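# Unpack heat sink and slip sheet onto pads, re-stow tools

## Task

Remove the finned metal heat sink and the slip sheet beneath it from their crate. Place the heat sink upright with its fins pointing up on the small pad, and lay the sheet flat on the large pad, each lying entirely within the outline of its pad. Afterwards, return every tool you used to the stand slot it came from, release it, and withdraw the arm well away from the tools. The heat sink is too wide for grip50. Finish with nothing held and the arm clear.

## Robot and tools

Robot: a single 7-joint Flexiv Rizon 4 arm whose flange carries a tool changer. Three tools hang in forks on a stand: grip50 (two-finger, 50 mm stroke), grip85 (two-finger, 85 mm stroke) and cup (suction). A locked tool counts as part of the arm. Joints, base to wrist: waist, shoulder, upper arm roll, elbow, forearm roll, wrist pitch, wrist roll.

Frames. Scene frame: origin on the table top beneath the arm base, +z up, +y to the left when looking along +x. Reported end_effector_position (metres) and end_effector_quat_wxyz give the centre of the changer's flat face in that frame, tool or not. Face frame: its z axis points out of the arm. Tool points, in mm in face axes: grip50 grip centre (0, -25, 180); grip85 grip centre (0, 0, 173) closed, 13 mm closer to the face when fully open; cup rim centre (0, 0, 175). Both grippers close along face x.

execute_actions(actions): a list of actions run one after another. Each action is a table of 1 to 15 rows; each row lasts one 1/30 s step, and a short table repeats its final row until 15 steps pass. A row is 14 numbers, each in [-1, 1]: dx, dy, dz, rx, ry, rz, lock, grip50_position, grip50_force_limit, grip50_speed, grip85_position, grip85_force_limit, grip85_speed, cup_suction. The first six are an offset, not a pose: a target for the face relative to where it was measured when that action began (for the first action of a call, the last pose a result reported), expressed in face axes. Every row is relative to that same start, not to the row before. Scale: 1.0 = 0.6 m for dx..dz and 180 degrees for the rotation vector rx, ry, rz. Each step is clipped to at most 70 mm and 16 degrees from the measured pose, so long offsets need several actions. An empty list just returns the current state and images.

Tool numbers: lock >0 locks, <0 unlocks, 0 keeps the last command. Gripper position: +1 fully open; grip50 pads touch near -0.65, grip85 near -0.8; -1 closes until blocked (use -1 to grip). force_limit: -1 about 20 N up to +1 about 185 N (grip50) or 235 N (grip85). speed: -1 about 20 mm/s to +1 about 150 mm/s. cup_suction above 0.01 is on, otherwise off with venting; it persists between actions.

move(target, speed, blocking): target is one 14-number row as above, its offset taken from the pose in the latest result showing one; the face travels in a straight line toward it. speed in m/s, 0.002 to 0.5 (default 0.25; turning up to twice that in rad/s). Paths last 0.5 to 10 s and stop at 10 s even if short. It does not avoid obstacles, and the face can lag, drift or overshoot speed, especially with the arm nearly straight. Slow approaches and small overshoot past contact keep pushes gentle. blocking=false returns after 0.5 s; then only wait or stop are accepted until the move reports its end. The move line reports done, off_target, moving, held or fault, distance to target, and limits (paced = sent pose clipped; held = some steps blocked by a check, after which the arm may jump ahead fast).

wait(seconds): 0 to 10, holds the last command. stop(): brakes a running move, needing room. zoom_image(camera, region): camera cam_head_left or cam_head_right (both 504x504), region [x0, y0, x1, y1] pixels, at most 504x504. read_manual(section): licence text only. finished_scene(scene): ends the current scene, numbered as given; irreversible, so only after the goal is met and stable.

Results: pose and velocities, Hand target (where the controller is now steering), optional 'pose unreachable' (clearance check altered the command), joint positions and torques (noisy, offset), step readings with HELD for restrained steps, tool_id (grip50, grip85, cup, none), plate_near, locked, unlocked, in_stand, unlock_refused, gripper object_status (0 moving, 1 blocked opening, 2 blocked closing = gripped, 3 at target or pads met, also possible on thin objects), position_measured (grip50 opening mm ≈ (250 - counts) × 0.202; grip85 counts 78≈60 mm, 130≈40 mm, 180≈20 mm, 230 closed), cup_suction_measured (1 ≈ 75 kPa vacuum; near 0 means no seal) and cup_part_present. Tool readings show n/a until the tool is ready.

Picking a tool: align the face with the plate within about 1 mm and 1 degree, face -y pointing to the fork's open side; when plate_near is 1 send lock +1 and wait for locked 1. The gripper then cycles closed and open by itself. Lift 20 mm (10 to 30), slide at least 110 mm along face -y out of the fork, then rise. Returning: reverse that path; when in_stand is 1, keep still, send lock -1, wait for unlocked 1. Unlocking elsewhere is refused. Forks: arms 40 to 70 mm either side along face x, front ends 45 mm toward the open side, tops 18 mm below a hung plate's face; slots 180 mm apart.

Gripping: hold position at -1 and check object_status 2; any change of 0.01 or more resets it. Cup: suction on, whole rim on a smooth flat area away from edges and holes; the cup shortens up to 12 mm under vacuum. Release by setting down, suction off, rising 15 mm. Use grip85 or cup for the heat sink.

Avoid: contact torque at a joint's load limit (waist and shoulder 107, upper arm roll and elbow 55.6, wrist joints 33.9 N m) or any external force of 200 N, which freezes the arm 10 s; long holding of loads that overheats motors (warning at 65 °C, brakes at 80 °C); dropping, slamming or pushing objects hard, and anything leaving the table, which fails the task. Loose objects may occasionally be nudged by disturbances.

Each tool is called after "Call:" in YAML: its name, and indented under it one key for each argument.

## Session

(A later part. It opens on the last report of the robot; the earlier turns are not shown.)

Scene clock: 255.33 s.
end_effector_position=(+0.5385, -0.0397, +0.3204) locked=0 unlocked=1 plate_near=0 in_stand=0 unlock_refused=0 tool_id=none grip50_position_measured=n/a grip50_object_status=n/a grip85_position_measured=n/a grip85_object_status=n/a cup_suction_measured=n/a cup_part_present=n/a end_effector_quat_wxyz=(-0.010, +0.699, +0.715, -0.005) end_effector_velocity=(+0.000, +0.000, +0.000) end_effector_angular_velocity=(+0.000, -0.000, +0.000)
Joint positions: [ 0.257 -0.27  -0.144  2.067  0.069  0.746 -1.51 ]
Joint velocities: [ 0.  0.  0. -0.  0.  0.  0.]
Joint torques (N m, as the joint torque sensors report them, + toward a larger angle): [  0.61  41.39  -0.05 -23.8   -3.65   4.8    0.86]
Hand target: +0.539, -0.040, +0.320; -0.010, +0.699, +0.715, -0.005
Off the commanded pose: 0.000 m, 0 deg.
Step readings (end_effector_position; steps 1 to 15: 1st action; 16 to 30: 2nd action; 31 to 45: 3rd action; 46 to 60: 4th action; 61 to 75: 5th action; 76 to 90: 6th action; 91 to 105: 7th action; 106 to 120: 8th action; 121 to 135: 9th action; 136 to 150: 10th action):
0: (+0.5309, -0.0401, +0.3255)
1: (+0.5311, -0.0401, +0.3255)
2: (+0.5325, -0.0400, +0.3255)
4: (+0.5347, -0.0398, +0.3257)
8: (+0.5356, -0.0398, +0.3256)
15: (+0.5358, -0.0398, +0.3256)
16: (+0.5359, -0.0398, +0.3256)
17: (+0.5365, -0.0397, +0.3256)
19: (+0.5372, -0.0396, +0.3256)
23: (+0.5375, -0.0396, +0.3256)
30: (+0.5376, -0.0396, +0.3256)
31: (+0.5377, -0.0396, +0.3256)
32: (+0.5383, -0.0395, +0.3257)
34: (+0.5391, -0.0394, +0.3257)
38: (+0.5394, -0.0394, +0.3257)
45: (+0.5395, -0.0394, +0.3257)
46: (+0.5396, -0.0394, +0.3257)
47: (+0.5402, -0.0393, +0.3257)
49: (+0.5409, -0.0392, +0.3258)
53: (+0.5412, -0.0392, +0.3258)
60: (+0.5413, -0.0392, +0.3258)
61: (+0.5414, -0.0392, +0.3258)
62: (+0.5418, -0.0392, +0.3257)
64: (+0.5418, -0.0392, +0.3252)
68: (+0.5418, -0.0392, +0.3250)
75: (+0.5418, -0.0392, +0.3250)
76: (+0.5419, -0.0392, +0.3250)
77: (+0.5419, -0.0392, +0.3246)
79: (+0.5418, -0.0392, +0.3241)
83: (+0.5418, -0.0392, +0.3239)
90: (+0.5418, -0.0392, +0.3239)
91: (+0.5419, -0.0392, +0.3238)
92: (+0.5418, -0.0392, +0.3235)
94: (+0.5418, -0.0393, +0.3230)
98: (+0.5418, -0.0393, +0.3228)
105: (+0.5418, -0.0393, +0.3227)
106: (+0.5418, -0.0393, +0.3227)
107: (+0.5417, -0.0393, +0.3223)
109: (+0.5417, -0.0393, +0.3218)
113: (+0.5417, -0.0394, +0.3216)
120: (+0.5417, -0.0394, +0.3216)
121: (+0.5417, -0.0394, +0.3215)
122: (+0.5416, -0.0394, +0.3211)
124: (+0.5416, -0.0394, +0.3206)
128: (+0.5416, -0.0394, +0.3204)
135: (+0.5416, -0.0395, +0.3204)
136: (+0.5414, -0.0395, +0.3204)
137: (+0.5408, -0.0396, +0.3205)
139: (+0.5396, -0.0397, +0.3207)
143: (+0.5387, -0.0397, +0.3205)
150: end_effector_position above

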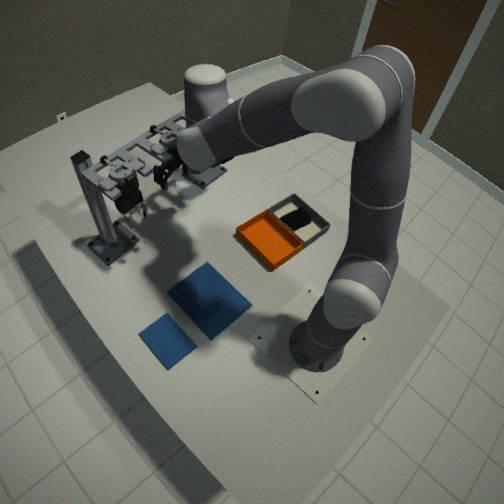

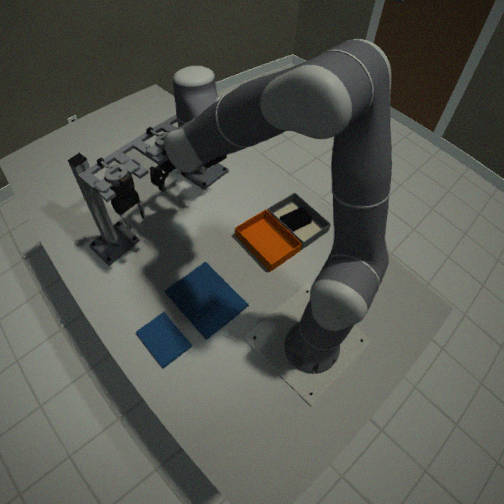

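Call:
move:
  target: [0,-0.02,-0.008,-0.0066,-0.0027,-0.0345,0,1,0,0,1,0,0,0]
  speed: 0.04

Call:
execute_actions:
  actions:
    - [[0,0.008,0,0,0,0,0,1,0,0,1,0,0,0]]
    - [[0,0.008,0,0,0,0,0,1,0,0,1,0,0,0]]
    - [[0,0.003,0,0,0,0,0,1,0,0,1,0,0,0]]
    - [[0,0.003,0,0,0,0,0,1,0,0,1,0,0,0]]
    - [[0,0.003,0,0,0,0,0,1,0,0,1,0,0,0]]
    - [[0,0.003,0,0,0,0,0,1,0,0,1,0,0,0]]
    - [[0,0.003,0,0,0,0,0,1,0,0,1,0,0,0]]
    - [[0,-0.008,0,0,0,0,0,1,0,0,1,0,0,0]]

Scene clock: 257.23 s.
end_effector_position=(+0.5267, -0.0400, +0.3254) locked=0 unlocked=1 plate_near=0 in_stand=0 unlock_refused=0 tool_id=none grip50_position_measured=n/a grip50_object_status=n/a grip85_position_measured=n/a grip85_object_status=n/a cup_suction_measured=n/a cup_part_present=n/a end_effector_quat_wxyz=(-0.000, +0.660, +0.752, -0.000) end_effector_velocity=(-0.001, -0.000, +0.000) end_effector_angular_velocity=(-0.001, -0.000, +0.006)
Joint positions: [ 0.253 -0.232 -0.133  2.114  0.047  0.777 -1.598]
Joint velocities: [ 0.     0.002 -0.     0.003 -0.001  0.001 -0.005]
Joint torques (N m, as the joint torque sensors report them, + toward a larger angle): [ -1.09  39.14   0.23 -23.7   -3.76   4.93  -0.16]
Hand target: +0.527, -0.040, +0.326; +0.000, +0.659, +0.752, -0.000
Off the commanded pose: 0.000 m, 0 deg.
move: done

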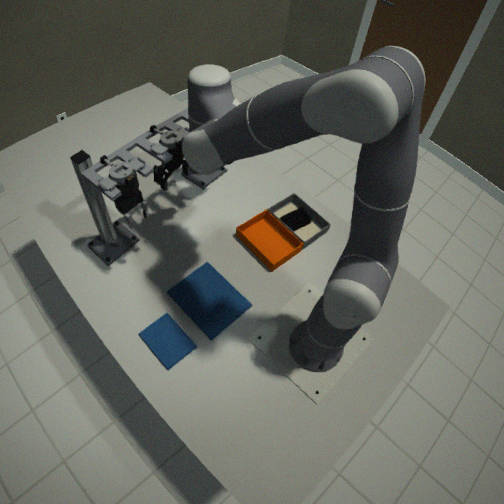

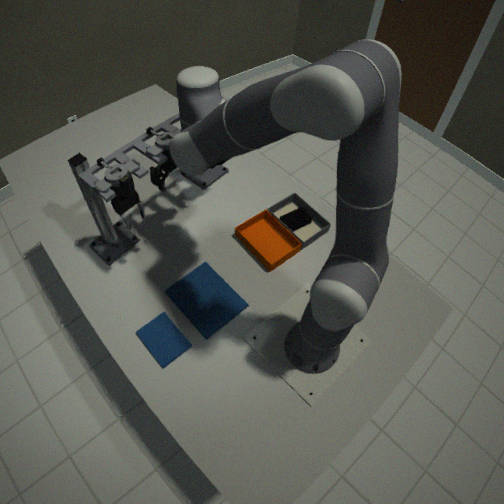

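Scene clock: 261.23 s.
end_effector_position=(+0.5355, -0.0389, +0.3228) locked=0 unlocked=1 plate_near=0 in_stand=0 unlock_refused=0 tool_id=none grip50_position_measured=n/a grip50_object_status=n/a grip85_position_measured=n/a grip85_object_status=n/a cup_suction_measured=n/a cup_part_present=n/a end_effector_quat_wxyz=(-0.005, +0.661, +0.751, -0.003) end_effector_velocity=(-0.000, +0.000, -0.000) end_effector_angular_velocity=(+0.000, +0.000, +0.000)
Joint positions: [ 0.252 -0.257 -0.135  2.081  0.055  0.759 -1.602]
Joint velocities: [ 0.     0.     0.     0.001  0.     0.    -0.   ]
Joint torques (N m, as the joint torque sensors report them, + toward a larger angle): [  0.74  41.13  -0.37 -23.71  -3.67   5.     0.82]
Hand target: +0.536, -0.039, +0.323; -0.005, +0.661, +0.751, -0.003
Off the commanded pose: 0.000 m, 0 deg.
Step readings (end_effector_position; steps 1 to 15: 1st action; 16 to 30: 2nd action; 31 to 45: 3rd action; 46 to 60: 4th action; 61 to 75: 5th action; 76 to 90: 6th action; 91 to 105: 7th action; 106 to 120: 8th action):
0: (+0.5267, -0.0400, +0.3254)
1: (+0.5268, -0.0400, +0.3254)
2: (+0.5283, -0.0398, +0.3255)
4: (+0.5304, -0.0394, +0.3256)
8: (+0.5313, -0.0393, +0.3255)
15: (+0.5315, -0.0393, +0.3255)
16: (+0.5317, -0.0392, +0.3255)
17: (+0.5331, -0.0391, +0.3255)
19: (+0.5352, -0.0387, +0.3256)
23: (+0.5361, -0.0386, +0.3256)
30: (+0.5363, -0.0385, +0.3256)
31: (+0.5364, -0.0385, +0.3256)
32: (+0.5370, -0.0384, +0.3256)
34: (+0.5377, -0.0383, +0.3257)
38: (+0.5380, -0.0382, +0.3256)
45: (+0.5381, -0.0382, +0.3257)
46: (+0.5382, -0.0382, +0.3257)
47: (+0.5388, -0.0381, +0.3257)
49: (+0.5395, -0.0380, +0.3257)
53: (+0.5399, -0.0379, +0.3257)
60: (+0.5399, -0.0379, +0.3257)
61: (+0.5401, -0.0379, +0.3257)
62: (+0.5405, -0.0378, +0.3257)
64: (+0.5405, -0.0378, +0.3252)
68: (+0.5405, -0.0378, +0.3251)
75: (+0.5405, -0.0379, +0.3250)
76: (+0.5406, -0.0378, +0.3250)
77: (+0.5405, -0.0379, +0.3246)
79: (+0.5405, -0.0379, +0.3242)
83: (+0.5405, -0.0380, +0.3240)
90: (+0.5405, -0.0380, +0.3240)
91: (+0.5405, -0.0380, +0.3239)
92: (+0.5404, -0.0380, +0.3236)
94: (+0.5404, -0.0381, +0.3231)
98: (+0.5403, -0.0382, +0.3229)
105: (+0.5403, -0.0382, +0.3229)
106: (+0.5401, -0.0382, +0.3228)
107: (+0.5392, -0.0384, +0.3230)
109: (+0.5371, -0.0387, +0.3231)
113: (+0.5358, -0.0389, +0.3229)
120: end_effector_position above

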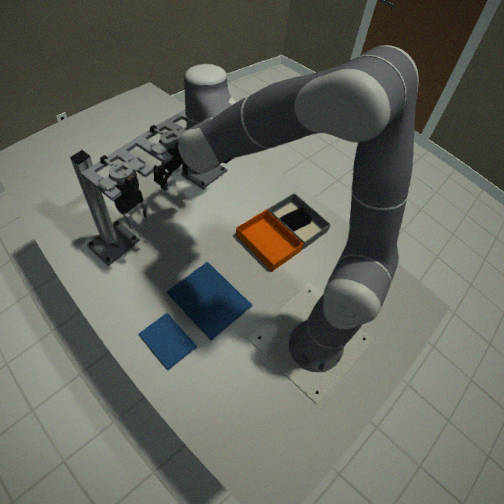

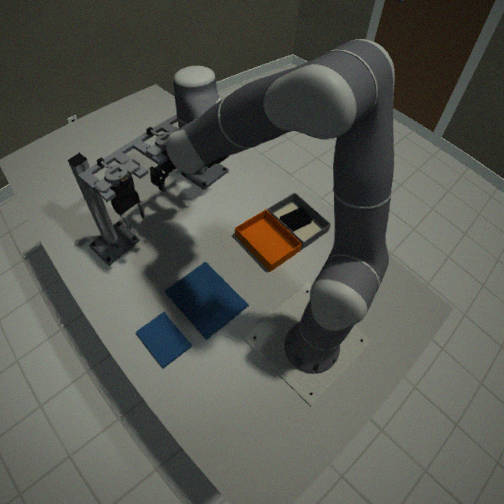

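Call:
execute_actions:
  actions:
    - [[-0.033,0,-0.005,-0.0036,-0.001,-0.001,0,1,0,0,1,0,0,0]]
    - [[-0.033,0,0,0,0,0,0,1,0,0,1,0,0,0]]
    - [[0,0.008,0,0,0,0,0,1,0,0,1,0,0,0]]
    - [[0,0.008,0,0,0,0,0,1,0,0,1,0,0,0]]
    - [[0,0.008,0,0,0,0,0,1,0,0,1,0,0,0]]
    - [[0,0.008,0,0,0,0,0,1,0,0,1,0,0,0]]
    - [[0.003,0,0,0,0,0,0,1,0,0,1,0,0,0]]
    - [[0.003,0,0,0,0,0,0,1,0,0,1,0,0,0]]
    - [[0.003,0,0,0,0,0,0,1,0,0,1,0,0,0]]
    - [[0.003,0,0,0,0,0,0,1,0,0,1,0,0,0]]
    - [[0.003,0,0,0,0,0,0,1,0,0,1,0,0,0]]
    - [[0.003,0,0,0,0,0,0,1,0,0,1,0,0,0]]
    - [[0.003,0,0,0,0,0,0,1,0,0,1,0,0,0]]

Scene clock: 268.00 s.
end_effector_position=(+0.5429, -0.0687, +0.3163) locked=0 unlocked=1 plate_near=0 in_stand=0 unlock_refused=0 tool_id=none grip50_position_measured=n/a grip50_object_status=n/a grip85_position_measured=n/a grip85_object_status=n/a cup_suction_measured=n/a cup_part_present=n/a end_effector_quat_wxyz=(-0.018, +0.664, +0.748, -0.012) end_effector_velocity=(+0.000, +0.000, +0.000) end_effector_angular_velocity=(+0.001, -0.001, -0.000)
Joint positions: [ 0.22  -0.296 -0.165  2.036  0.08   0.718 -1.67 ]
Joint velocities: [ 0.     0.     0.    -0.     0.001  0.001 -0.   ]
Joint torques (N m, as the joint torque sensors report them, + toward a larger angle): [  0.65  42.44  -0.49 -23.88  -3.79   4.85   0.83]
Hand target: +0.543, -0.069, +0.316; -0.018, +0.664, +0.748, -0.012
Off the commanded pose: 0.000 m, 0 deg.
Step readings (end_effector_position; steps 1 to 15: 1st action; 16 to 30: 2nd action; 31 to 45: 3rd action; 46 to 60: 4th action; 61 to 75: 5th action; 76 to 90: 6th action; 91 to 105: 7th action; 106 to 120: 8th action; 121 to 135: 9th action; 136 to 150: 10th action; 151 to 165: 11th action; 166 to 180: 12th action; 181 to 195: 13th action):
0: (+0.5355, -0.0389, +0.3228)
1: (+0.5355, -0.0392, +0.3229)
2: (+0.5360, -0.0426, +0.3234)
4: (+0.5372, -0.0536, +0.3251)
8: (+0.5378, -0.0577, +0.3257)
15: (+0.5380, -0.0583, +0.3257)
16: (+0.5380, -0.0587, +0.3258)
17: (+0.5387, -0.0621, +0.3258)
19: (+0.5397, -0.0731, +0.3259)
23: (+0.5404, -0.0772, +0.3258)
30: (+0.5406, -0.0778, +0.3258)
31: (+0.5408, -0.0778, +0.3258)
32: (+0.5422, -0.0776, +0.3258)
34: (+0.5443, -0.0773, +0.3259)
38: (+0.5452, -0.0772, +0.3258)
45: (+0.5454, -0.0772, +0.3259)
46: (+0.5456, -0.0771, +0.3259)
47: (+0.5459, -0.0772, +0.3252)
49: (+0.5459, -0.0775, +0.3238)
53: (+0.5460, -0.0777, +0.3233)
60: (+0.5460, -0.0777, +0.3232)
61: (+0.5461, -0.0777, +0.3231)
62: (+0.5460, -0.0779, +0.3222)
64: (+0.5459, -0.0783, +0.3208)
68: (+0.5459, -0.0785, +0.3203)
75: (+0.5459, -0.0785, +0.3202)
76: (+0.5459, -0.0785, +0.3201)
77: (+0.5457, -0.0788, +0.3192)
79: (+0.5456, -0.0792, +0.3178)
83: (+0.5455, -0.0794, +0.3173)
90: (+0.5455, -0.0794, +0.3172)
91: (+0.5453, -0.0794, +0.3171)
92: (+0.5449, -0.0793, +0.3169)
94: (+0.5447, -0.0792, +0.3168)
98: (+0.5446, -0.0787, +0.3167)
105: (+0.5446, -0.0784, +0.3166)
106: (+0.5445, -0.0783, +0.3166)
107: (+0.5444, -0.0779, +0.3166)
109: (+0.5443, -0.0773, +0.3165)
113: (+0.5442, -0.0770, +0.3165)
120: (+0.5442, -0.0768, +0.3165)
121: (+0.5442, -0.0767, +0.3165)
122: (+0.5441, -0.0763, +0.3165)
124: (+0.5440, -0.0756, +0.3165)
128: (+0.5439, -0.0753, +0.3165)
135: (+0.5439, -0.0752, +0.3165)
136: (+0.5439, -0.0751, +0.3165)
137: (+0.5438, -0.0747, +0.3164)
139: (+0.5437, -0.0740, +0.3164)
143: (+0.5437, -0.0737, +0.3164)
150: (+0.5437, -0.0736, +0.3164)
151: (+0.5436, -0.0735, +0.3164)
152: (+0.5435, -0.0731, +0.3164)
154: (+0.5434, -0.0723, +0.3164)
158: (+0.5434, -0.0721, +0.3164)
165: (+0.5434, -0.0720, +0.3164)
166: (+0.5434, -0.0718, +0.3164)
167: (+0.5433, -0.0714, +0.3163)
169: (+0.5432, -0.0707, +0.3163)
173: (+0.5431, -0.0704, +0.3163)
180: (+0.5431, -0.0703, +0.3163)
181: (+0.5431, -0.0702, +0.3163)
182: (+0.5430, -0.0698, +0.3163)
184: (+0.5429, -0.0691, +0.3163)
Lines left out of this list: 2.

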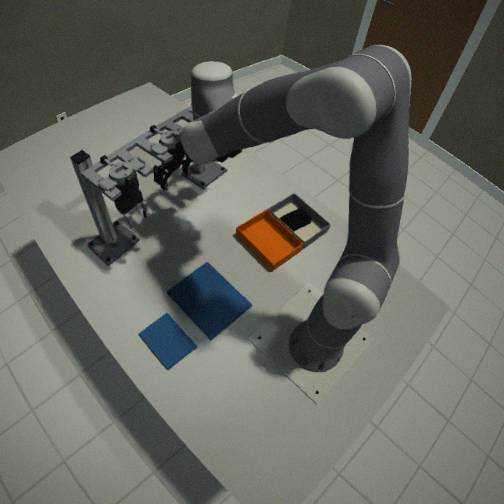

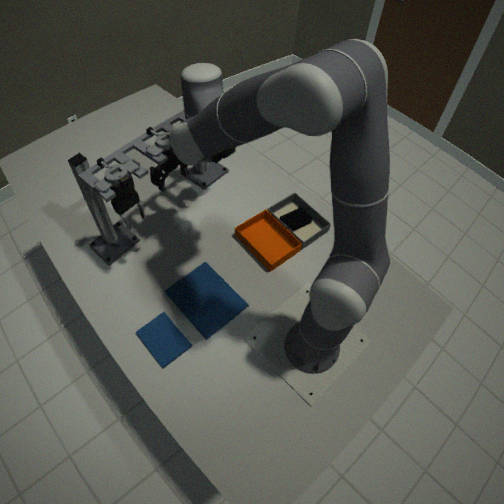

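Call:
move:
  target: [0,-0.02,0,-0.0133,-0.0036,-0.0038,0,1,0,0,1,0,0,0]
  speed: 0.04

Call:
move:
  target: [0,0,-0.11,0,0,0,0,1,0,0,1,0,0,0]
  speed: 0.08

Scene clock: 269.20 s.
end_effector_position=(+0.5310, -0.0703, +0.3167) locked=0 unlocked=1 plate_near=0 in_stand=0 unlock_refused=0 tool_id=none grip50_position_measured=n/a grip50_object_status=n/a grip85_position_measured=n/a grip85_object_status=n/a cup_suction_measured=n/a cup_part_present=n/a end_effector_quat_wxyz=(-0.000, +0.660, +0.752, -0.000) end_effector_velocity=(-0.001, -0.000, -0.000) end_effector_angular_velocity=(-0.000, -0.003, +0.001)
Joint positions: [ 0.222 -0.263 -0.164  2.1    0.065  0.792 -1.67 ]
Joint velocities: [ 0.     0.002  0.     0.005 -0.001  0.006  0.   ]
Joint torques (N m, as the joint torque sensors report them, + toward a larger angle): [  0.96  40.44   0.26 -23.51  -3.65   4.64  -0.08]
Hand target: +0.531, -0.070, +0.317; +0.000, +0.659, +0.752, -0.000
Off the commanded pose: 0.000 m, 0 deg.
move: done

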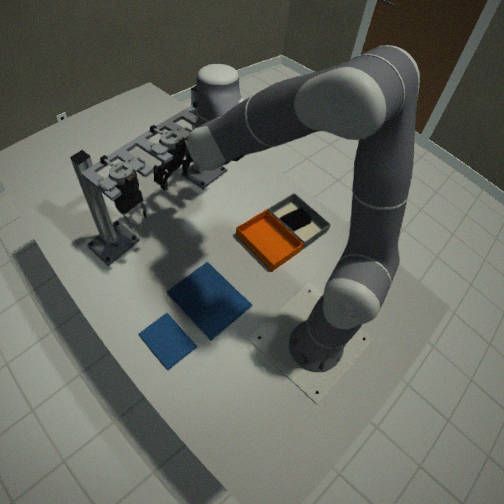

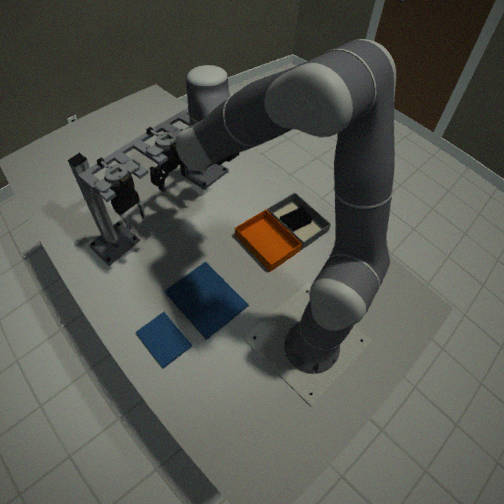

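Scene clock: 270.37 s.
end_effector_position=(+0.5311, -0.0704, +0.3827) locked=0 unlocked=1 plate_near=0 in_stand=0 unlock_refused=0 tool_id=none grip50_position_measured=n/a grip50_object_status=n/a grip85_position_measured=n/a grip85_object_status=n/a cup_suction_measured=n/a cup_part_present=n/a end_effector_quat_wxyz=(-0.000, +0.660, +0.752, -0.000) end_effector_velocity=(-0.000, +0.000, +0.001) end_effector_angular_velocity=(-0.000, +0.001, +0.001)
Joint positions: [ 0.224 -0.148 -0.167  2.039  0.034  0.619 -1.649]
Joint velocities: [ 0.     0.002  0.    -0.001 -0.    -0.004  0.   ]
Joint torques (N m, as the joint torque sensors report them, + toward a larger angle): [  0.01  37.94  -0.48 -27.17  -4.18   4.16   0.82]
Hand target: +0.531, -0.070, +0.383; -0.000, +0.660, +0.751, -0.000
Off the commanded pose: 0.000 m, 0 deg.
move: done

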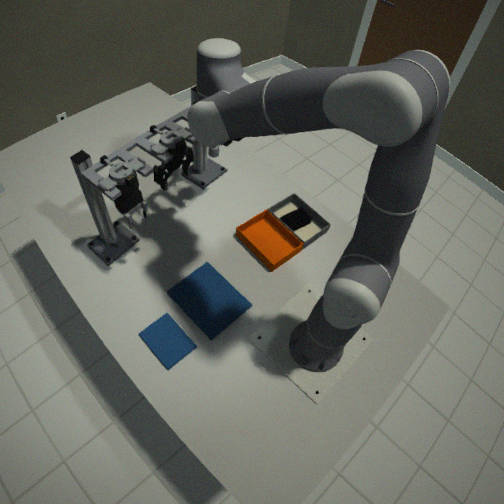

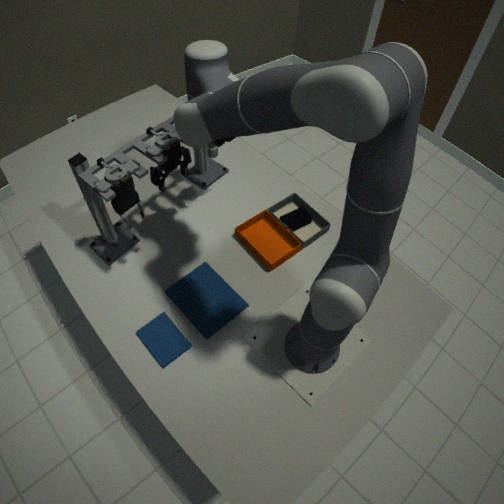

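Call:
move:
  target: [0.1035,0.1943,0.013,0,0,0,0,1,0,0,1,0,0,0]
  speed: 0.1

Call:
execute_actions:
  actions:
    - [[0,0,0.008,0,0,0,0,1,0,0,1,0,0,0]]
    - [[0.0025,-0.001,-0.005,0.001,0,0,0,1,0,0,1,0,0,0]]
    - [[0,0,0.008,0,0,0,0,1,0,0,1,0,0,0]]
    - [[0.0025,-0.001,-0.005,0.001,0,0,0,1,0,0,1,0,0,0]]
    - [[0,0,0.008,0,0,0,0,1,0,0,1,0,0,0]]
    - [[0.0025,-0.001,-0.005,0.001,0,0,0,1,0,0,1,0,0,0]]
    - [[0,0,0.008,0,0,0,0,1,0,0,1,0,0,0]]
    - [[0.0025,-0.001,-0.005,0.001,0,0,0,1,0,0,1,0,0,0]]
    - [[0,0,0.008,0,0,0,0,1,0,0,1,0,0,0]]
    - [[0.0025,-0.001,-0.005,0.001,0,0,0,1,0,0,1,0,0,0]]
    - [[0,0,0.008,0,0,0,0,1,0,0,1,0,0,0]]
    - [[0.0025,-0.001,-0.005,0.001,0,0,0,1,0,0,1,0,0,0]]
    - [[0,0,0.008,0,0,0,0,1,0,0,1,0,0,0]]

Scene clock: 272.60 s.
end_effector_position=(+0.6387, +0.0059, +0.3748) locked=0 unlocked=1 plate_near=0 in_stand=0 unlock_refused=0 tool_id=none grip50_position_measured=n/a grip50_object_status=n/a grip85_position_measured=n/a grip85_object_status=n/a cup_suction_measured=n/a cup_part_present=n/a end_effector_quat_wxyz=(+0.000, +0.660, +0.752, -0.000) end_effector_velocity=(+0.001, +0.000, -0.000) end_effector_angular_velocity=(+0.001, +0.000, -0.001)
Joint positions: [ 0.301 -0.4   -0.152  1.711  0.072  0.541 -1.564]
Joint velocities: [-0.    -0.002 -0.    -0.003  0.001 -0.002  0.   ]
Joint torques (N m, as the joint torque sensors report them, + toward a larger angle): [  0.95  49.2   -0.86 -28.19  -3.7    4.05   0.75]
Hand target: +0.639, +0.006, +0.375; -0.000, +0.660, +0.752, -0.000
Off the commanded pose: 0.000 m, 0 deg.
move: done

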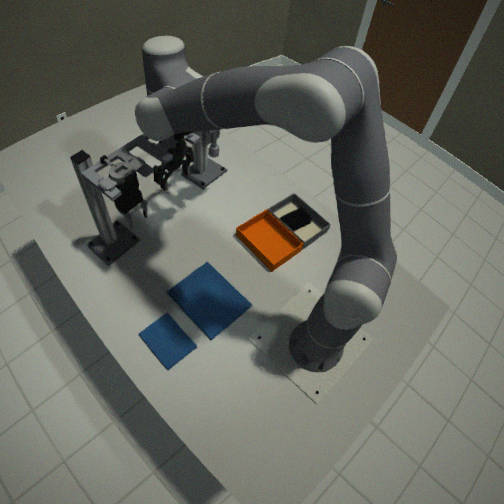

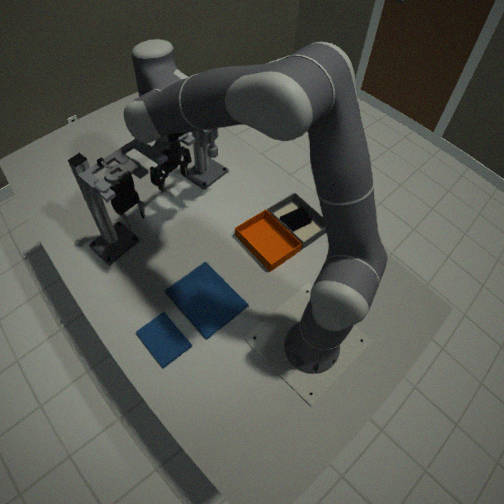

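Scene clock: 279.10 s.
end_effector_position=(+0.6381, +0.0138, +0.3710) locked=0 unlocked=1 plate_near=0 in_stand=0 unlock_refused=0 tool_id=none grip50_position_measured=n/a grip50_object_status=n/a grip85_position_measured=n/a grip85_object_status=n/a cup_suction_measured=n/a cup_part_present=n/a end_effector_quat_wxyz=(+0.003, +0.659, +0.752, +0.002) end_effector_velocity=(+0.000, -0.000, +0.000) end_effector_angular_velocity=(-0.000, -0.000, +0.000)
Joint positions: [ 0.313 -0.402 -0.15   1.721  0.07   0.558 -1.55 ]
Joint velocities: [-0.    -0.     0.     0.    -0.001 -0.    -0.   ]
Joint torques (N m, as the joint torque sensors report them, + toward a larger angle): [ -2.03  38.39   0.03 -21.21  -2.8    4.1   -0.13]
Hand target: +0.637, +0.014, +0.369; +0.001, +0.659, +0.752, +0.000
Off the commanded pose: 0.002 m, 0 deg.
Step readings (end_effector_position; steps 1 to 15: 1st action; 16 to 30: 2nd action; 31 to 45: 3rd action; 46 to 60: 4th action; 61 to 75: 5th action; 76 to 90: 6th action; 91 to 105: 7th action; 106 to 120: 8th action; 121 to 135: 9th action; 136 to 150: 10th action; 151 to 165: 11th action; 166 to 180: 12th action; 181 to 195: 13th action):
0: (+0.6387, +0.0059, +0.3748)
1: (+0.6387, +0.0059, +0.3745)
2: (+0.6388, +0.0059, +0.3734)
4: (+0.6387, +0.0058, +0.3711)
8: (+0.6390, +0.0059, +0.3711)
15: (+0.6390, +0.0059, +0.3711)
16: (+0.6390, +0.0059, +0.3713)
17: (+0.6386, +0.0062, +0.3718)
19: (+0.6384, +0.0068, +0.3732)
23: (+0.6383, +0.0070, +0.3739)
30: (+0.6383, +0.0071, +0.3740)
31: (+0.6382, +0.0071, +0.3737)
32: (+0.6384, +0.0071, +0.3727)
34: (+0.6386, +0.0071, +0.3711)
38: (+0.6388, +0.0072, +0.3710)
45: (+0.6388, +0.0072, +0.3709)
46: (+0.6389, +0.0072, +0.3712)
47: (+0.6384, +0.0075, +0.3716)
49: (+0.6381, +0.0081, +0.3730)
53: (+0.6381, +0.0084, +0.3737)
60: (+0.6381, +0.0084, +0.3739)
61: (+0.6380, +0.0084, +0.3736)
62: (+0.6382, +0.0084, +0.3726)
64: (+0.6384, +0.0084, +0.3711)
68: (+0.6387, +0.0085, +0.3710)
75: (+0.6387, +0.0085, +0.3709)
76: (+0.6387, +0.0085, +0.3712)
77: (+0.6382, +0.0088, +0.3716)
79: (+0.6380, +0.0094, +0.3729)
83: (+0.6379, +0.0097, +0.3737)
90: (+0.6379, +0.0098, +0.3738)
91: (+0.6379, +0.0097, +0.3736)
92: (+0.6381, +0.0097, +0.3725)
94: (+0.6383, +0.0097, +0.3711)
98: (+0.6385, +0.0098, +0.3710)
105: (+0.6385, +0.0098, +0.3709)
106: (+0.6386, +0.0099, +0.3712)
107: (+0.6381, +0.0101, +0.3716)
109: (+0.6378, +0.0107, +0.3729)
113: (+0.6378, +0.0110, +0.3737)
120: (+0.6378, +0.0111, +0.3738)
121: (+0.6377, +0.0111, +0.3736)
122: (+0.6379, +0.0111, +0.3725)
124: (+0.6381, +0.0111, +0.3711)
128: (+0.6384, +0.0111, +0.3710)
135: (+0.6384, +0.0111, +0.3709)
136: (+0.6384, +0.0112, +0.3712)
137: (+0.6380, +0.0114, +0.3716)
139: (+0.6377, +0.0120, +0.3729)
143: (+0.6376, +0.0123, +0.3737)
150: (+0.6376, +0.0124, +0.3739)
151: (+0.6376, +0.0124, +0.3736)
152: (+0.6378, +0.0124, +0.3726)
154: (+0.6380, +0.0124, +0.3711)
158: (+0.6382, +0.0125, +0.3710)
165: (+0.6383, +0.0125, +0.3710)
166: (+0.6383, +0.0125, +0.3712)
167: (+0.6378, +0.0127, +0.3716)
169: (+0.6375, +0.0134, +0.3729)
173: (+0.6375, +0.0136, +0.3737)
180: (+0.6375, +0.0137, +0.3739)
181: (+0.6375, +0.0137, +0.3736)
182: (+0.6377, +0.0137, +0.3726)
184: (+0.6378, +0.0137, +0.3711)
Lines left out of this list: 2.

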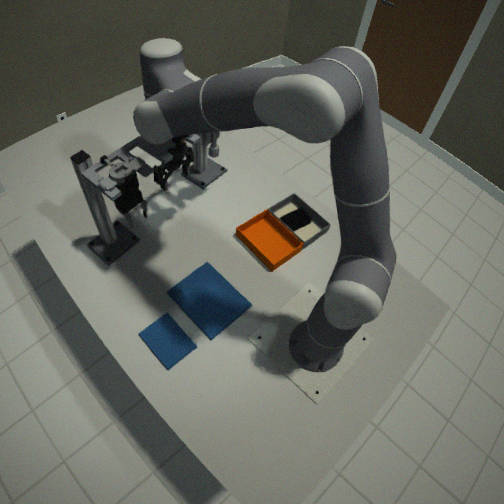

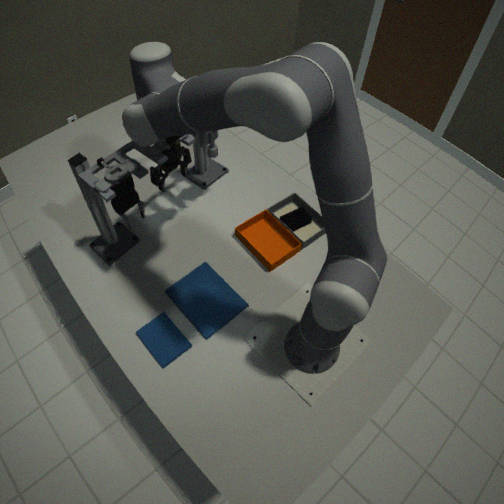

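Call:
execute_actions:
  actions:
    - [[0.0025,-0.001,-0.005,0.002,0.001,0,0,1,0,0,1,0,0,0]]
    - [[0,0,0.008,0,0,0,0,1,0,0,1,0,0,0]]
    - [[0.0025,-0.001,-0.005,0.001,0,0,0,1,0,0,1,0,0,0]]
    - [[0,0,0.008,0,0,0,0,1,0,0,1,0,0,0]]
    - [[0.0025,-0.001,-0.005,0.001,0,0,0,1,0,0,1,0,0,0]]
    - [[0,0,0.008,0,0,0,0,1,0,0,1,0,0,0]]
    - [[0.0025,-0.001,-0.005,0.001,0,0,0,1,0,0,1,0,0,0]]
    - [[0,0,0.008,0,0,0,0,1,0,0,1,0,0,0]]
    - [[0.0025,-0.001,-0.005,0.001,0,0,0,1,0,0,1,0,0,0]]
    - [[0,0,0.008,0,0,0,0,1,0,0,1,0,0,0]]
    - [[0.0025,-0.001,-0.005,0.001,0,0,0,1,0,0,1,0,0,0]]
    - [[0,0,0.008,0,0,0,0,1,0,0,1,0,0,0]]

Scene clock: 285.33 s.
end_effector_position=(+0.6374, +0.0217, +0.3710) locked=0 unlocked=1 plate_near=0 in_stand=0 unlock_refused=0 tool_id=none grip50_position_measured=n/a grip50_object_status=n/a grip85_position_measured=n/a grip85_object_status=n/a cup_suction_measured=n/a cup_part_present=n/a end_effector_quat_wxyz=(+0.002, +0.659, +0.752, +0.002) end_effector_velocity=(+0.000, -0.000, +0.000) end_effector_angular_velocity=(-0.000, +0.000, -0.000)
Joint positions: [ 0.323 -0.401 -0.147  1.722  0.07   0.56  -1.539]
Joint velocities: [-0.001  0.     0.    -0.    -0.    -0.    -0.   ]
Joint torques (N m, as the joint torque sensors report them, + toward a larger angle): [ -2.07  38.67   0.26 -21.14  -2.75   3.99  -0.16]
Hand target: +0.637, +0.022, +0.369; +0.001, +0.659, +0.752, +0.001
Off the commanded pose: 0.002 m, 0 deg.
Step readings (end_effector_position; steps 1 to 15: 1st action; 16 to 30: 2nd action; 31 to 45: 3rd action; 46 to 60: 4th action; 61 to 75: 5th action; 76 to 90: 6th action; 91 to 105: 7th action; 106 to 120: 8th action; 121 to 135: 9th action; 136 to 150: 10th action; 151 to 165: 11th action; 166 to 180: 12th action):
0: (+0.6381, +0.0138, +0.3710)
1: (+0.6382, +0.0139, +0.3712)
2: (+0.6377, +0.0141, +0.3717)
4: (+0.6374, +0.0147, +0.3730)
8: (+0.6374, +0.0149, +0.3738)
15: (+0.6374, +0.0149, +0.3739)
16: (+0.6374, +0.0149, +0.3736)
17: (+0.6375, +0.0149, +0.3726)
19: (+0.6377, +0.0150, +0.3711)
23: (+0.6380, +0.0150, +0.3710)
30: (+0.6380, +0.0150, +0.3709)
31: (+0.6380, +0.0151, +0.3712)
32: (+0.6376, +0.0153, +0.3716)
34: (+0.6373, +0.0159, +0.3729)
38: (+0.6373, +0.0162, +0.3737)
45: (+0.6372, +0.0163, +0.3739)
46: (+0.6372, +0.0163, +0.3736)
47: (+0.6374, +0.0162, +0.3726)
49: (+0.6376, +0.0163, +0.3711)
53: (+0.6378, +0.0163, +0.3710)
60: (+0.6379, +0.0163, +0.3709)
61: (+0.6379, +0.0164, +0.3712)
62: (+0.6374, +0.0166, +0.3716)
64: (+0.6372, +0.0172, +0.3729)
68: (+0.6371, +0.0175, +0.3737)
75: (+0.6371, +0.0176, +0.3739)
76: (+0.6371, +0.0176, +0.3736)
77: (+0.6373, +0.0176, +0.3726)
79: (+0.6375, +0.0176, +0.3711)
83: (+0.6377, +0.0177, +0.3710)
90: (+0.6378, +0.0177, +0.3710)
91: (+0.6378, +0.0177, +0.3712)
92: (+0.6373, +0.0179, +0.3716)
94: (+0.6370, +0.0186, +0.3729)
98: (+0.6370, +0.0188, +0.3737)
105: (+0.6370, +0.0189, +0.3739)
106: (+0.6370, +0.0189, +0.3736)
107: (+0.6372, +0.0189, +0.3726)
109: (+0.6373, +0.0189, +0.3711)
113: (+0.6376, +0.0190, +0.3710)
120: (+0.6376, +0.0190, +0.3710)
121: (+0.6377, +0.0191, +0.3712)
122: (+0.6372, +0.0193, +0.3716)
124: (+0.6369, +0.0199, +0.3729)
128: (+0.6369, +0.0202, +0.3737)
135: (+0.6369, +0.0203, +0.3739)
136: (+0.6368, +0.0203, +0.3736)
137: (+0.6370, +0.0202, +0.3726)
139: (+0.6372, +0.0203, +0.3711)
143: (+0.6375, +0.0203, +0.3710)
150: (+0.6375, +0.0203, +0.3710)
151: (+0.6375, +0.0204, +0.3712)
152: (+0.6371, +0.0206, +0.3717)
154: (+0.6368, +0.0212, +0.3730)
158: (+0.6368, +0.0215, +0.3737)
165: (+0.6367, +0.0216, +0.3739)
166: (+0.6367, +0.0216, +0.3736)
167: (+0.6369, +0.0216, +0.3726)
169: (+0.6371, +0.0216, +0.3711)
173: (+0.6374, +0.0217, +0.3710)
180: end_effector_position above

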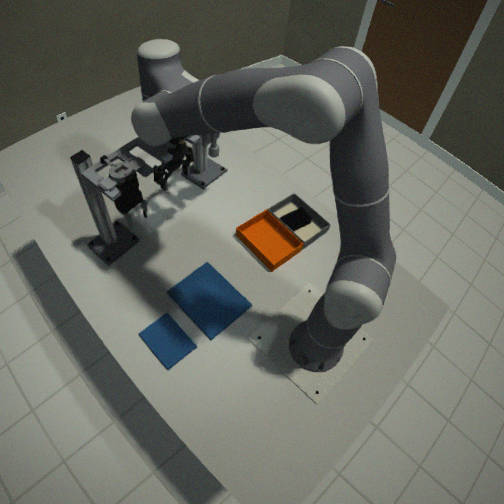

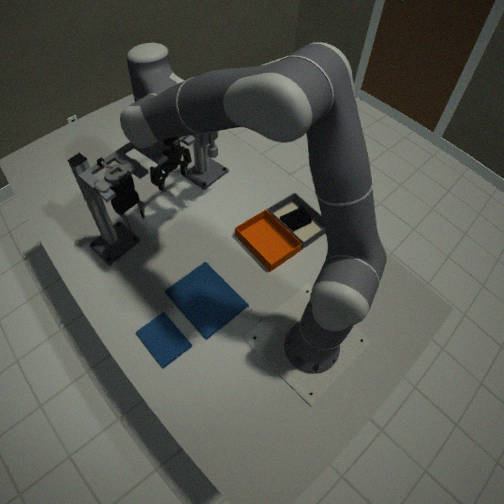

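Call:
execute_actions:
  actions:
    - [[-0.048,-0.002,-0.005,0.002,0,0,0,1,0,0,1,0,0,0]]
    - [[0,0,0.008,0,0,0,0,1,0,0,1,0,0,0]]
    - [[0.0025,-0.001,-0.005,0.001,0,0,0,1,0,0,1,0,0,0]]
    - [[0,0,0.008,0,0,0,0,1,0,0,1,0,0,0]]
    - [[0.0025,-0.001,-0.005,0.001,0,0,0,1,0,0,1,0,0,0]]
    - [[0,0,0.008,0,0,0,0,1,0,0,1,0,0,0]]
    - [[0.0025,-0.001,-0.005,0.001,0,0,0,1,0,0,1,0,0,0]]
    - [[0,0,0.008,0,0,0,0,1,0,0,1,0,0,0]]
    - [[0.0025,-0.001,-0.005,0.001,0,0,0,1,0,0,1,0,0,0]]
    - [[0,0,0.008,0,0,0,0,1,0,0,1,0,0,0]]
    - [[0.0025,-0.001,-0.005,0.001,0,0,0,1,0,0,1,0,0,0]]
    - [[0,0,0.008,0,0,0,0,1,0,0,1,0,0,0]]
    - [[0.0025,-0.001,-0.005,0.001,0,0,0,1,0,0,1,0,0,0]]
    - [[0,0,0.008,0,0,0,0,1,0,0,1,0,0,0]]
    - [[0.0025,-0.001,-0.005,0.001,0,0,0,1,0,0,1,0,0,0]]
    - [[0,0,0.008,0,0,0,0,1,0,0,1,0,0,0]]
    - [[0.0025,-0.001,-0.005,0.001,0,0,0,1,0,0,1,0,0,0]]
    - [[0,0,0.008,0,0,0,0,1,0,0,1,0,0,0]]

Scene clock: 294.70 s.
end_effector_position=(+0.6373, +0.0029, +0.3642) locked=0 unlocked=1 plate_near=0 in_stand=0 unlock_refused=0 tool_id=none grip50_position_measured=n/a grip50_object_status=n/a grip85_position_measured=n/a grip85_object_status=n/a cup_suction_measured=n/a cup_part_present=n/a end_effector_quat_wxyz=(-0.000, +0.660, +0.752, -0.003) end_effector_velocity=(+0.000, -0.000, -0.000) end_effector_angular_velocity=(-0.001, +0.000, +0.000)
Joint positions: [ 0.302 -0.411 -0.157  1.725  0.074  0.56  -1.57 ]
Joint velocities: [-0.    -0.    -0.     0.    -0.001 -0.    -0.   ]
Joint torques (N m, as the joint torque sensors report them, + toward a larger angle): [ -0.65  47.6    0.5  -24.94  -3.12   4.28  -0.14]
Hand target: +0.637, +0.003, +0.364; -0.001, +0.660, +0.752, -0.003
Off the commanded pose: 0.001 m, 0 deg.
Step readings (end_effector_position; steps 1 to 15: 1st action; 16 to 30: 2nd action; 31 to 45: 3rd action; 46 to 60: 4th action; 61 to 75: 5th action; 76 to 90: 6th action; 91 to 105: 7th action; 106 to 120: 8th action; 121 to 135: 9th action; 136 to 150: 10th action; 151 to 165: 11th action; 166 to 180: 12th action; 181 to 195: 13th action):
0: (+0.6374, +0.0217, +0.3710)
1: (+0.6375, +0.0214, +0.3710)
2: (+0.6378, +0.0180, +0.3714)
4: (+0.6387, +0.0019, +0.3726)
8: (+0.6398, -0.0063, +0.3739)
15: (+0.6400, -0.0069, +0.3740)
16: (+0.6399, -0.0069, +0.3737)
17: (+0.6401, -0.0069, +0.3727)
19: (+0.6403, -0.0069, +0.3711)
23: (+0.6405, -0.0069, +0.3710)
30: (+0.6406, -0.0069, +0.3710)
31: (+0.6406, -0.0068, +0.3712)
32: (+0.6401, -0.0066, +0.3717)
34: (+0.6398, -0.0060, +0.3730)
38: (+0.6398, -0.0057, +0.3738)
45: (+0.6398, -0.0056, +0.3739)
46: (+0.6398, -0.0056, +0.3736)
47: (+0.6400, -0.0056, +0.3726)
49: (+0.6401, -0.0056, +0.3711)
53: (+0.6404, -0.0055, +0.3710)
60: (+0.6404, -0.0055, +0.3710)
61: (+0.6404, -0.0055, +0.3712)
62: (+0.6400, -0.0053, +0.3716)
64: (+0.6397, -0.0046, +0.3730)
68: (+0.6397, -0.0044, +0.3737)
75: (+0.6396, -0.0043, +0.3739)
76: (+0.6396, -0.0043, +0.3736)
77: (+0.6398, -0.0043, +0.3726)
79: (+0.6400, -0.0043, +0.3711)
83: (+0.6403, -0.0042, +0.3710)
90: (+0.6403, -0.0042, +0.3710)
91: (+0.6403, -0.0042, +0.3712)
92: (+0.6398, -0.0039, +0.3716)
94: (+0.6396, -0.0033, +0.3729)
98: (+0.6395, -0.0030, +0.3737)
105: (+0.6395, -0.0029, +0.3739)
106: (+0.6395, -0.0030, +0.3736)
107: (+0.6397, -0.0030, +0.3726)
109: (+0.6399, -0.0030, +0.3711)
113: (+0.6401, -0.0029, +0.3709)
120: (+0.6402, -0.0029, +0.3709)
121: (+0.6402, -0.0029, +0.3712)
122: (+0.6397, -0.0026, +0.3717)
124: (+0.6394, -0.0020, +0.3729)
128: (+0.6394, -0.0017, +0.3737)
135: (+0.6394, -0.0016, +0.3738)
136: (+0.6394, -0.0017, +0.3736)
137: (+0.6396, -0.0017, +0.3725)
139: (+0.6394, -0.0017, +0.3701)
143: (+0.6397, -0.0016, +0.3701)
150: (+0.6398, -0.0016, +0.3701)
151: (+0.6398, -0.0016, +0.3703)
152: (+0.6393, -0.0013, +0.3708)
154: (+0.6391, -0.0007, +0.3722)
158: (+0.6390, -0.0005, +0.3729)
165: (+0.6390, -0.0004, +0.3730)
166: (+0.6390, -0.0004, +0.3727)
167: (+0.6392, -0.0004, +0.3717)
169: (+0.6389, -0.0004, +0.3693)
173: (+0.6390, -0.0004, +0.3684)
180: (+0.6390, -0.0004, +0.3683)
181: (+0.6390, -0.0003, +0.3685)
182: (+0.6386, -0.0001, +0.3691)
184: (+0.6384, +0.0005, +0.3706)
Lines left out of this list: 27.

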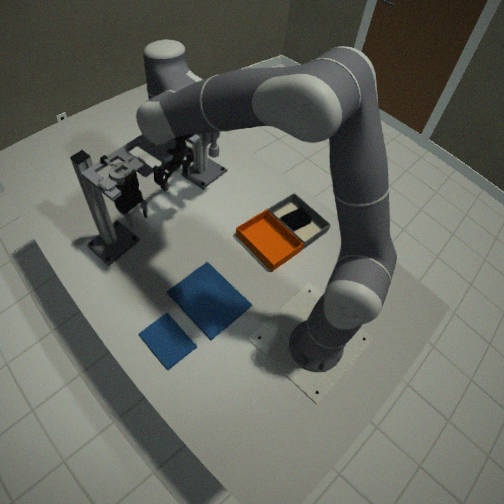

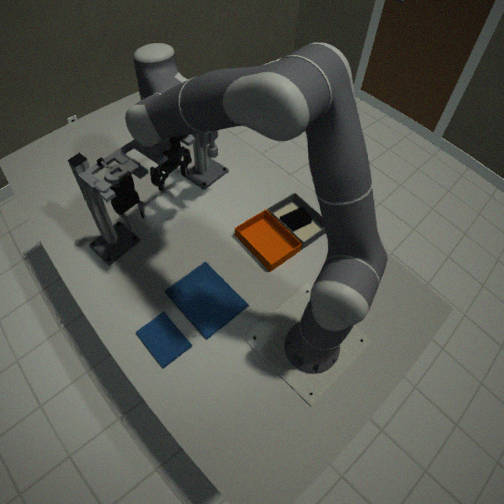

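Dropped in. Aim about (.6385,.001) and press.

Call:
execute_actions:
  actions:
    - [[-0.003,0.0015,-0.002,-0.0015,0.0012,0,0,1,0,0,1,0,0,0]]
    - [[0,0,0.008,0,0,0,0,1,0,0,1,0,0,0]]
    - [[0,0,0.005,0,0,0,0,1,0,0,1,0,0,0]]

Scene clock: 296.33 s.
end_effector_position=(+0.6391, +0.0016, +0.3600) locked=0 unlocked=1 plate_near=1 in_stand=1 unlock_refused=0 tool_id=none grip50_position_measured=n/a grip50_object_status=n/a grip85_position_measured=n/a grip85_object_status=n/a cup_suction_measured=n/a cup_part_present=n/a end_effector_quat_wxyz=(+0.001, +0.660, +0.752, +0.001) end_effector_velocity=(+0.000, +0.000, +0.000) end_effector_angular_velocity=(-0.001, +0.000, +0.000)
Joint positions: [ 0.299 -0.419 -0.157  1.727  0.079  0.578 -1.576]
Joint velocities: [ 0.    -0.     0.    -0.    -0.001 -0.     0.   ]
Joint torques (N m, as the joint torque sensors report them, + toward a larger angle): [ -2.18  36.64   0.22 -20.25  -2.65   4.29  -0.06]
Hand target: +0.638, +0.001, +0.358; -0.000, +0.660, +0.752, +0.000
Off the commanded pose: 0.002 m, 0 deg.
Step readings (end_effector_position; steps 1 to 15: 1st action; 16 to 30: 2nd action; 31 to 45: 3rd action):
0: (+0.6373, +0.0029, +0.3642)
1: (+0.6374, +0.0027, +0.3643)
2: (+0.6376, +0.0024, +0.3645)
4: (+0.6381, +0.0017, +0.3650)
8: (+0.6383, +0.0013, +0.3653)
15: (+0.6384, +0.0013, +0.3654)
16: (+0.6384, +0.0013, +0.3651)
17: (+0.6386, +0.0013, +0.3641)
19: (+0.6383, +0.0013, +0.3616)
23: (+0.6384, +0.0014, +0.3610)
30: (+0.6384, +0.0015, +0.3608)
31: (+0.6384, +0.0015, +0.3607)
32: (+0.6386, +0.0015, +0.3601)
34: (+0.6390, +0.0016, +0.3600)
38: (+0.6391, +0.0016, +0.3600)
45: end_effector_position above

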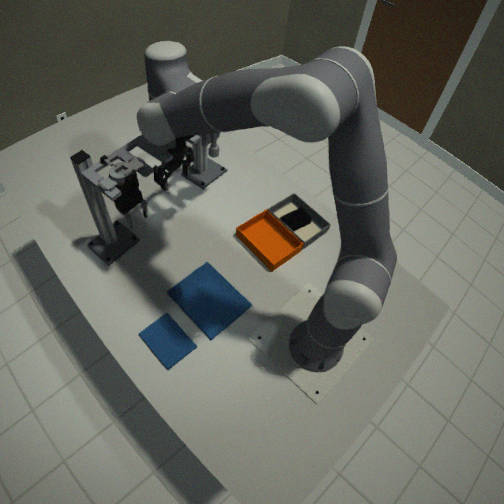

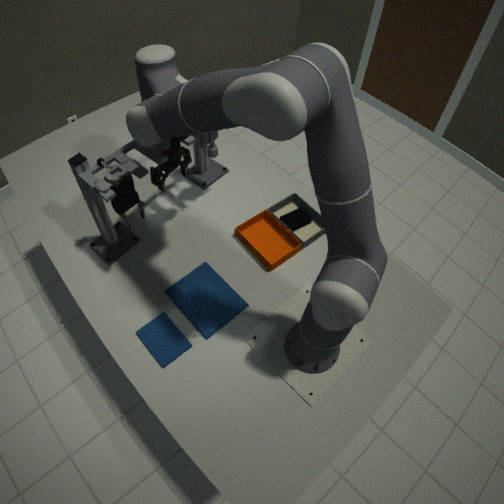

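Call:
execute_actions:
  actions:
    - [[0,0,0,0,0,0,1,1,0,0,1,0,0,0]]
    - [[0,0,0,0,0,0,1,1,0,0,1,0,0,0]]
    - [[0,0,0,0,0,0,1,1,0,0,1,0,0,0]]

Call:
move:
  target: [0,0,-0.033,0,0,0,0,1,0,0,1,0,0,0]
  speed: 0.04

Call:
move:
  target: [0,-0.25,0,0,0,0,0,1,0,0,1,0,0,0]
  speed: 0.1

Scene clock: 298.03 s.
end_effector_position=(+0.6394, +0.0016, +0.3606) locked=1 unlocked=0 plate_near=1 in_stand=1 unlock_refused=0 tool_id=grip85 grip50_position_measured=n/a grip50_object_status=n/a grip85_position_measured=n/a grip85_object_status=n/a cup_suction_measured=n/a cup_part_present=n/a end_effector_quat_wxyz=(+0.002, +0.659, +0.752, +0.002) end_effector_velocity=(-0.000, +0.000, -0.000) end_effector_angular_velocity=(-0.000, +0.000, +0.001)
Joint positions: [ 0.299 -0.419 -0.157  1.726  0.078  0.579 -1.576]
Joint velocities: [ 0. -0.  0.  0. -0. -0. -0.]
Joint torques (N m, as the joint torque sensors report them, + toward a larger angle): [ -0.53  58.04  -2.22 -32.41  -5.15   5.96   0.35]
Hand target: +0.639, +0.002, +0.361; +0.002, +0.659, +0.752, +0.002
Off the commanded pose: 0.000 m, 0 deg.
Step readings (end_effector_position; steps 1 to 15: 1st action; 16 to 30: 2nd action; 31 to 45: 3rd action):
0: (+0.6391, +0.0016, +0.3600)
1: (+0.6392, +0.0016, +0.3601)
2: (+0.6392, +0.0016, +0.3602)
4: (+0.6392, +0.0016, +0.3602)
8: (+0.6392, +0.0016, +0.3602)
15: (+0.6392, +0.0016, +0.3602)
16: (+0.6392, +0.0016, +0.3603)
17: (+0.6392, +0.0016, +0.3603)
19: (+0.6392, +0.0016, +0.3603)
23: (+0.6392, +0.0015, +0.3603)
30: (+0.6393, +0.0016, +0.3606)
31: (+0.6394, +0.0016, +0.3606)
32: (+0.6394, +0.0016, +0.3606)
34: (+0.6394, +0.0016, +0.3606)
38: (+0.6394, +0.0016, +0.3606)
45: end_effector_position above

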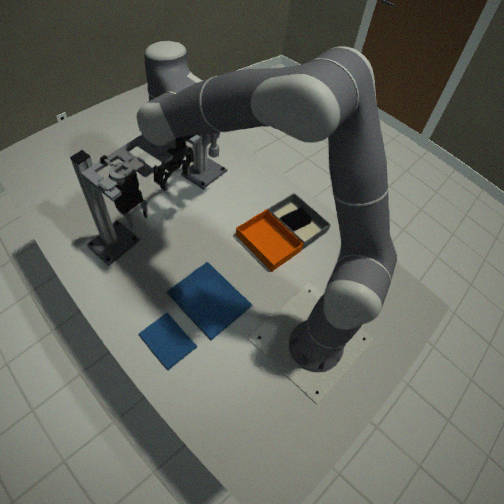

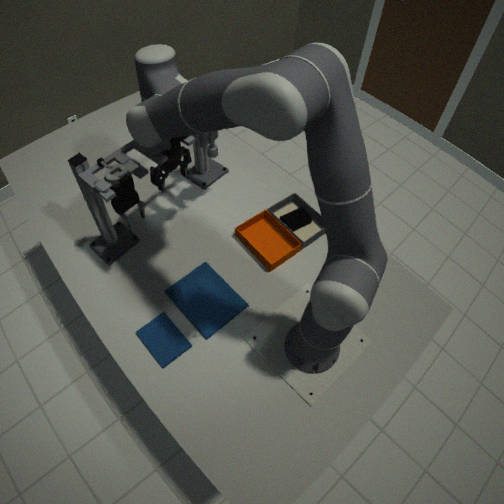

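Scene clock: 298.83 s.
end_effector_position=(+0.6393, +0.0016, +0.3803) locked=1 unlocked=0 plate_near=1 in_stand=0 unlock_refused=0 tool_id=grip85 grip50_position_measured=n/a grip50_object_status=n/a grip85_position_measured=n/a grip85_object_status=n/a cup_suction_measured=n/a cup_part_present=n/a end_effector_quat_wxyz=(+0.002, +0.659, +0.752, +0.002) end_effector_velocity=(-0.000, +0.000, +0.001) end_effector_angular_velocity=(+0.000, +0.001, -0.000)
Joint positions: [ 0.299 -0.393 -0.157  1.707  0.072  0.534 -1.572]
Joint velocities: [ 0.     0.001  0.    -0.001  0.    -0.003  0.   ]
Joint torques (N m, as the joint torque sensors report them, + toward a larger angle): [  0.37  57.78  -2.81 -33.51  -5.66   5.19   0.86]
Hand target: +0.639, +0.002, +0.380; +0.002, +0.659, +0.752, +0.002
Off the commanded pose: 0.000 m, 0 deg.
move: done

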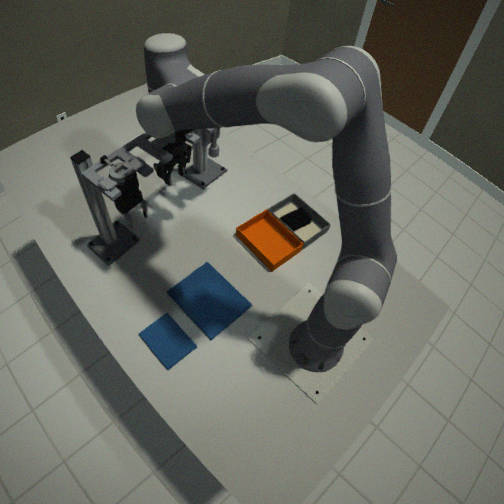

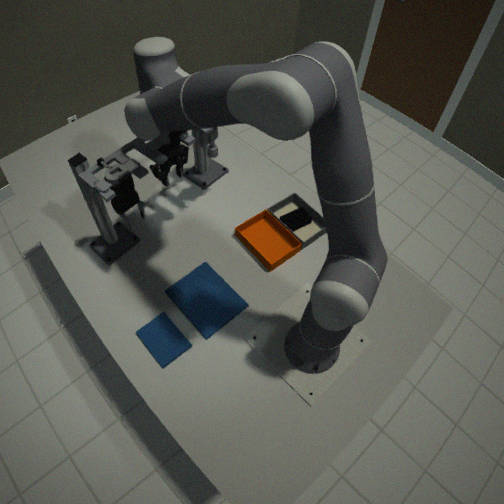

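Scene clock: 300.73 s.
end_effector_position=(+0.4907, -0.0178, +0.3798) locked=1 unlocked=0 plate_near=1 in_stand=0 unlock_refused=0 tool_id=grip85 grip50_position_measured=n/a grip50_object_status=n/a grip85_position_measured=n/a grip85_object_status=n/a cup_suction_measured=n/a cup_part_present=n/a end_effector_quat_wxyz=(+0.002, +0.659, +0.752, +0.002) end_effector_velocity=(-0.001, -0.000, +0.000) end_effector_angular_velocity=(-0.001, -0.001, +0.001)
Joint positions: [ 0.292 -0.047 -0.113  2.17   0.009  0.657 -1.516]
Joint velocities: [ 0.     0.003 -0.     0.003 -0.001  0.001  0.001]
Joint torques (N m, as the joint torque sensors report them, + toward a larger angle): [ -0.53  39.08   0.95 -31.46  -5.29   6.5    0.72]
Hand target: +0.491, -0.018, +0.380; +0.002, +0.659, +0.752, +0.002
Off the commanded pose: 0.000 m, 0 deg.
move: done

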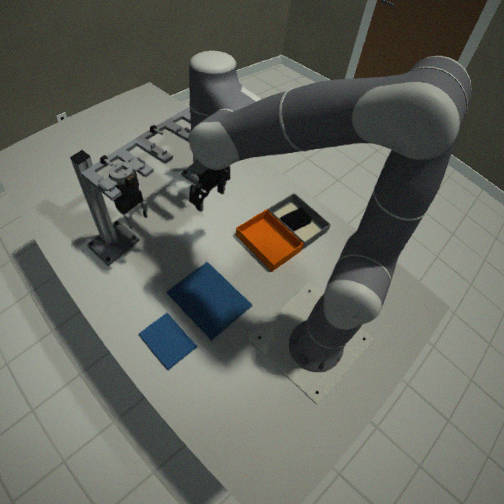

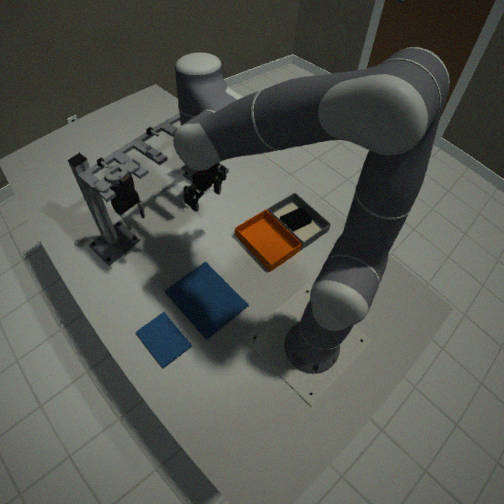

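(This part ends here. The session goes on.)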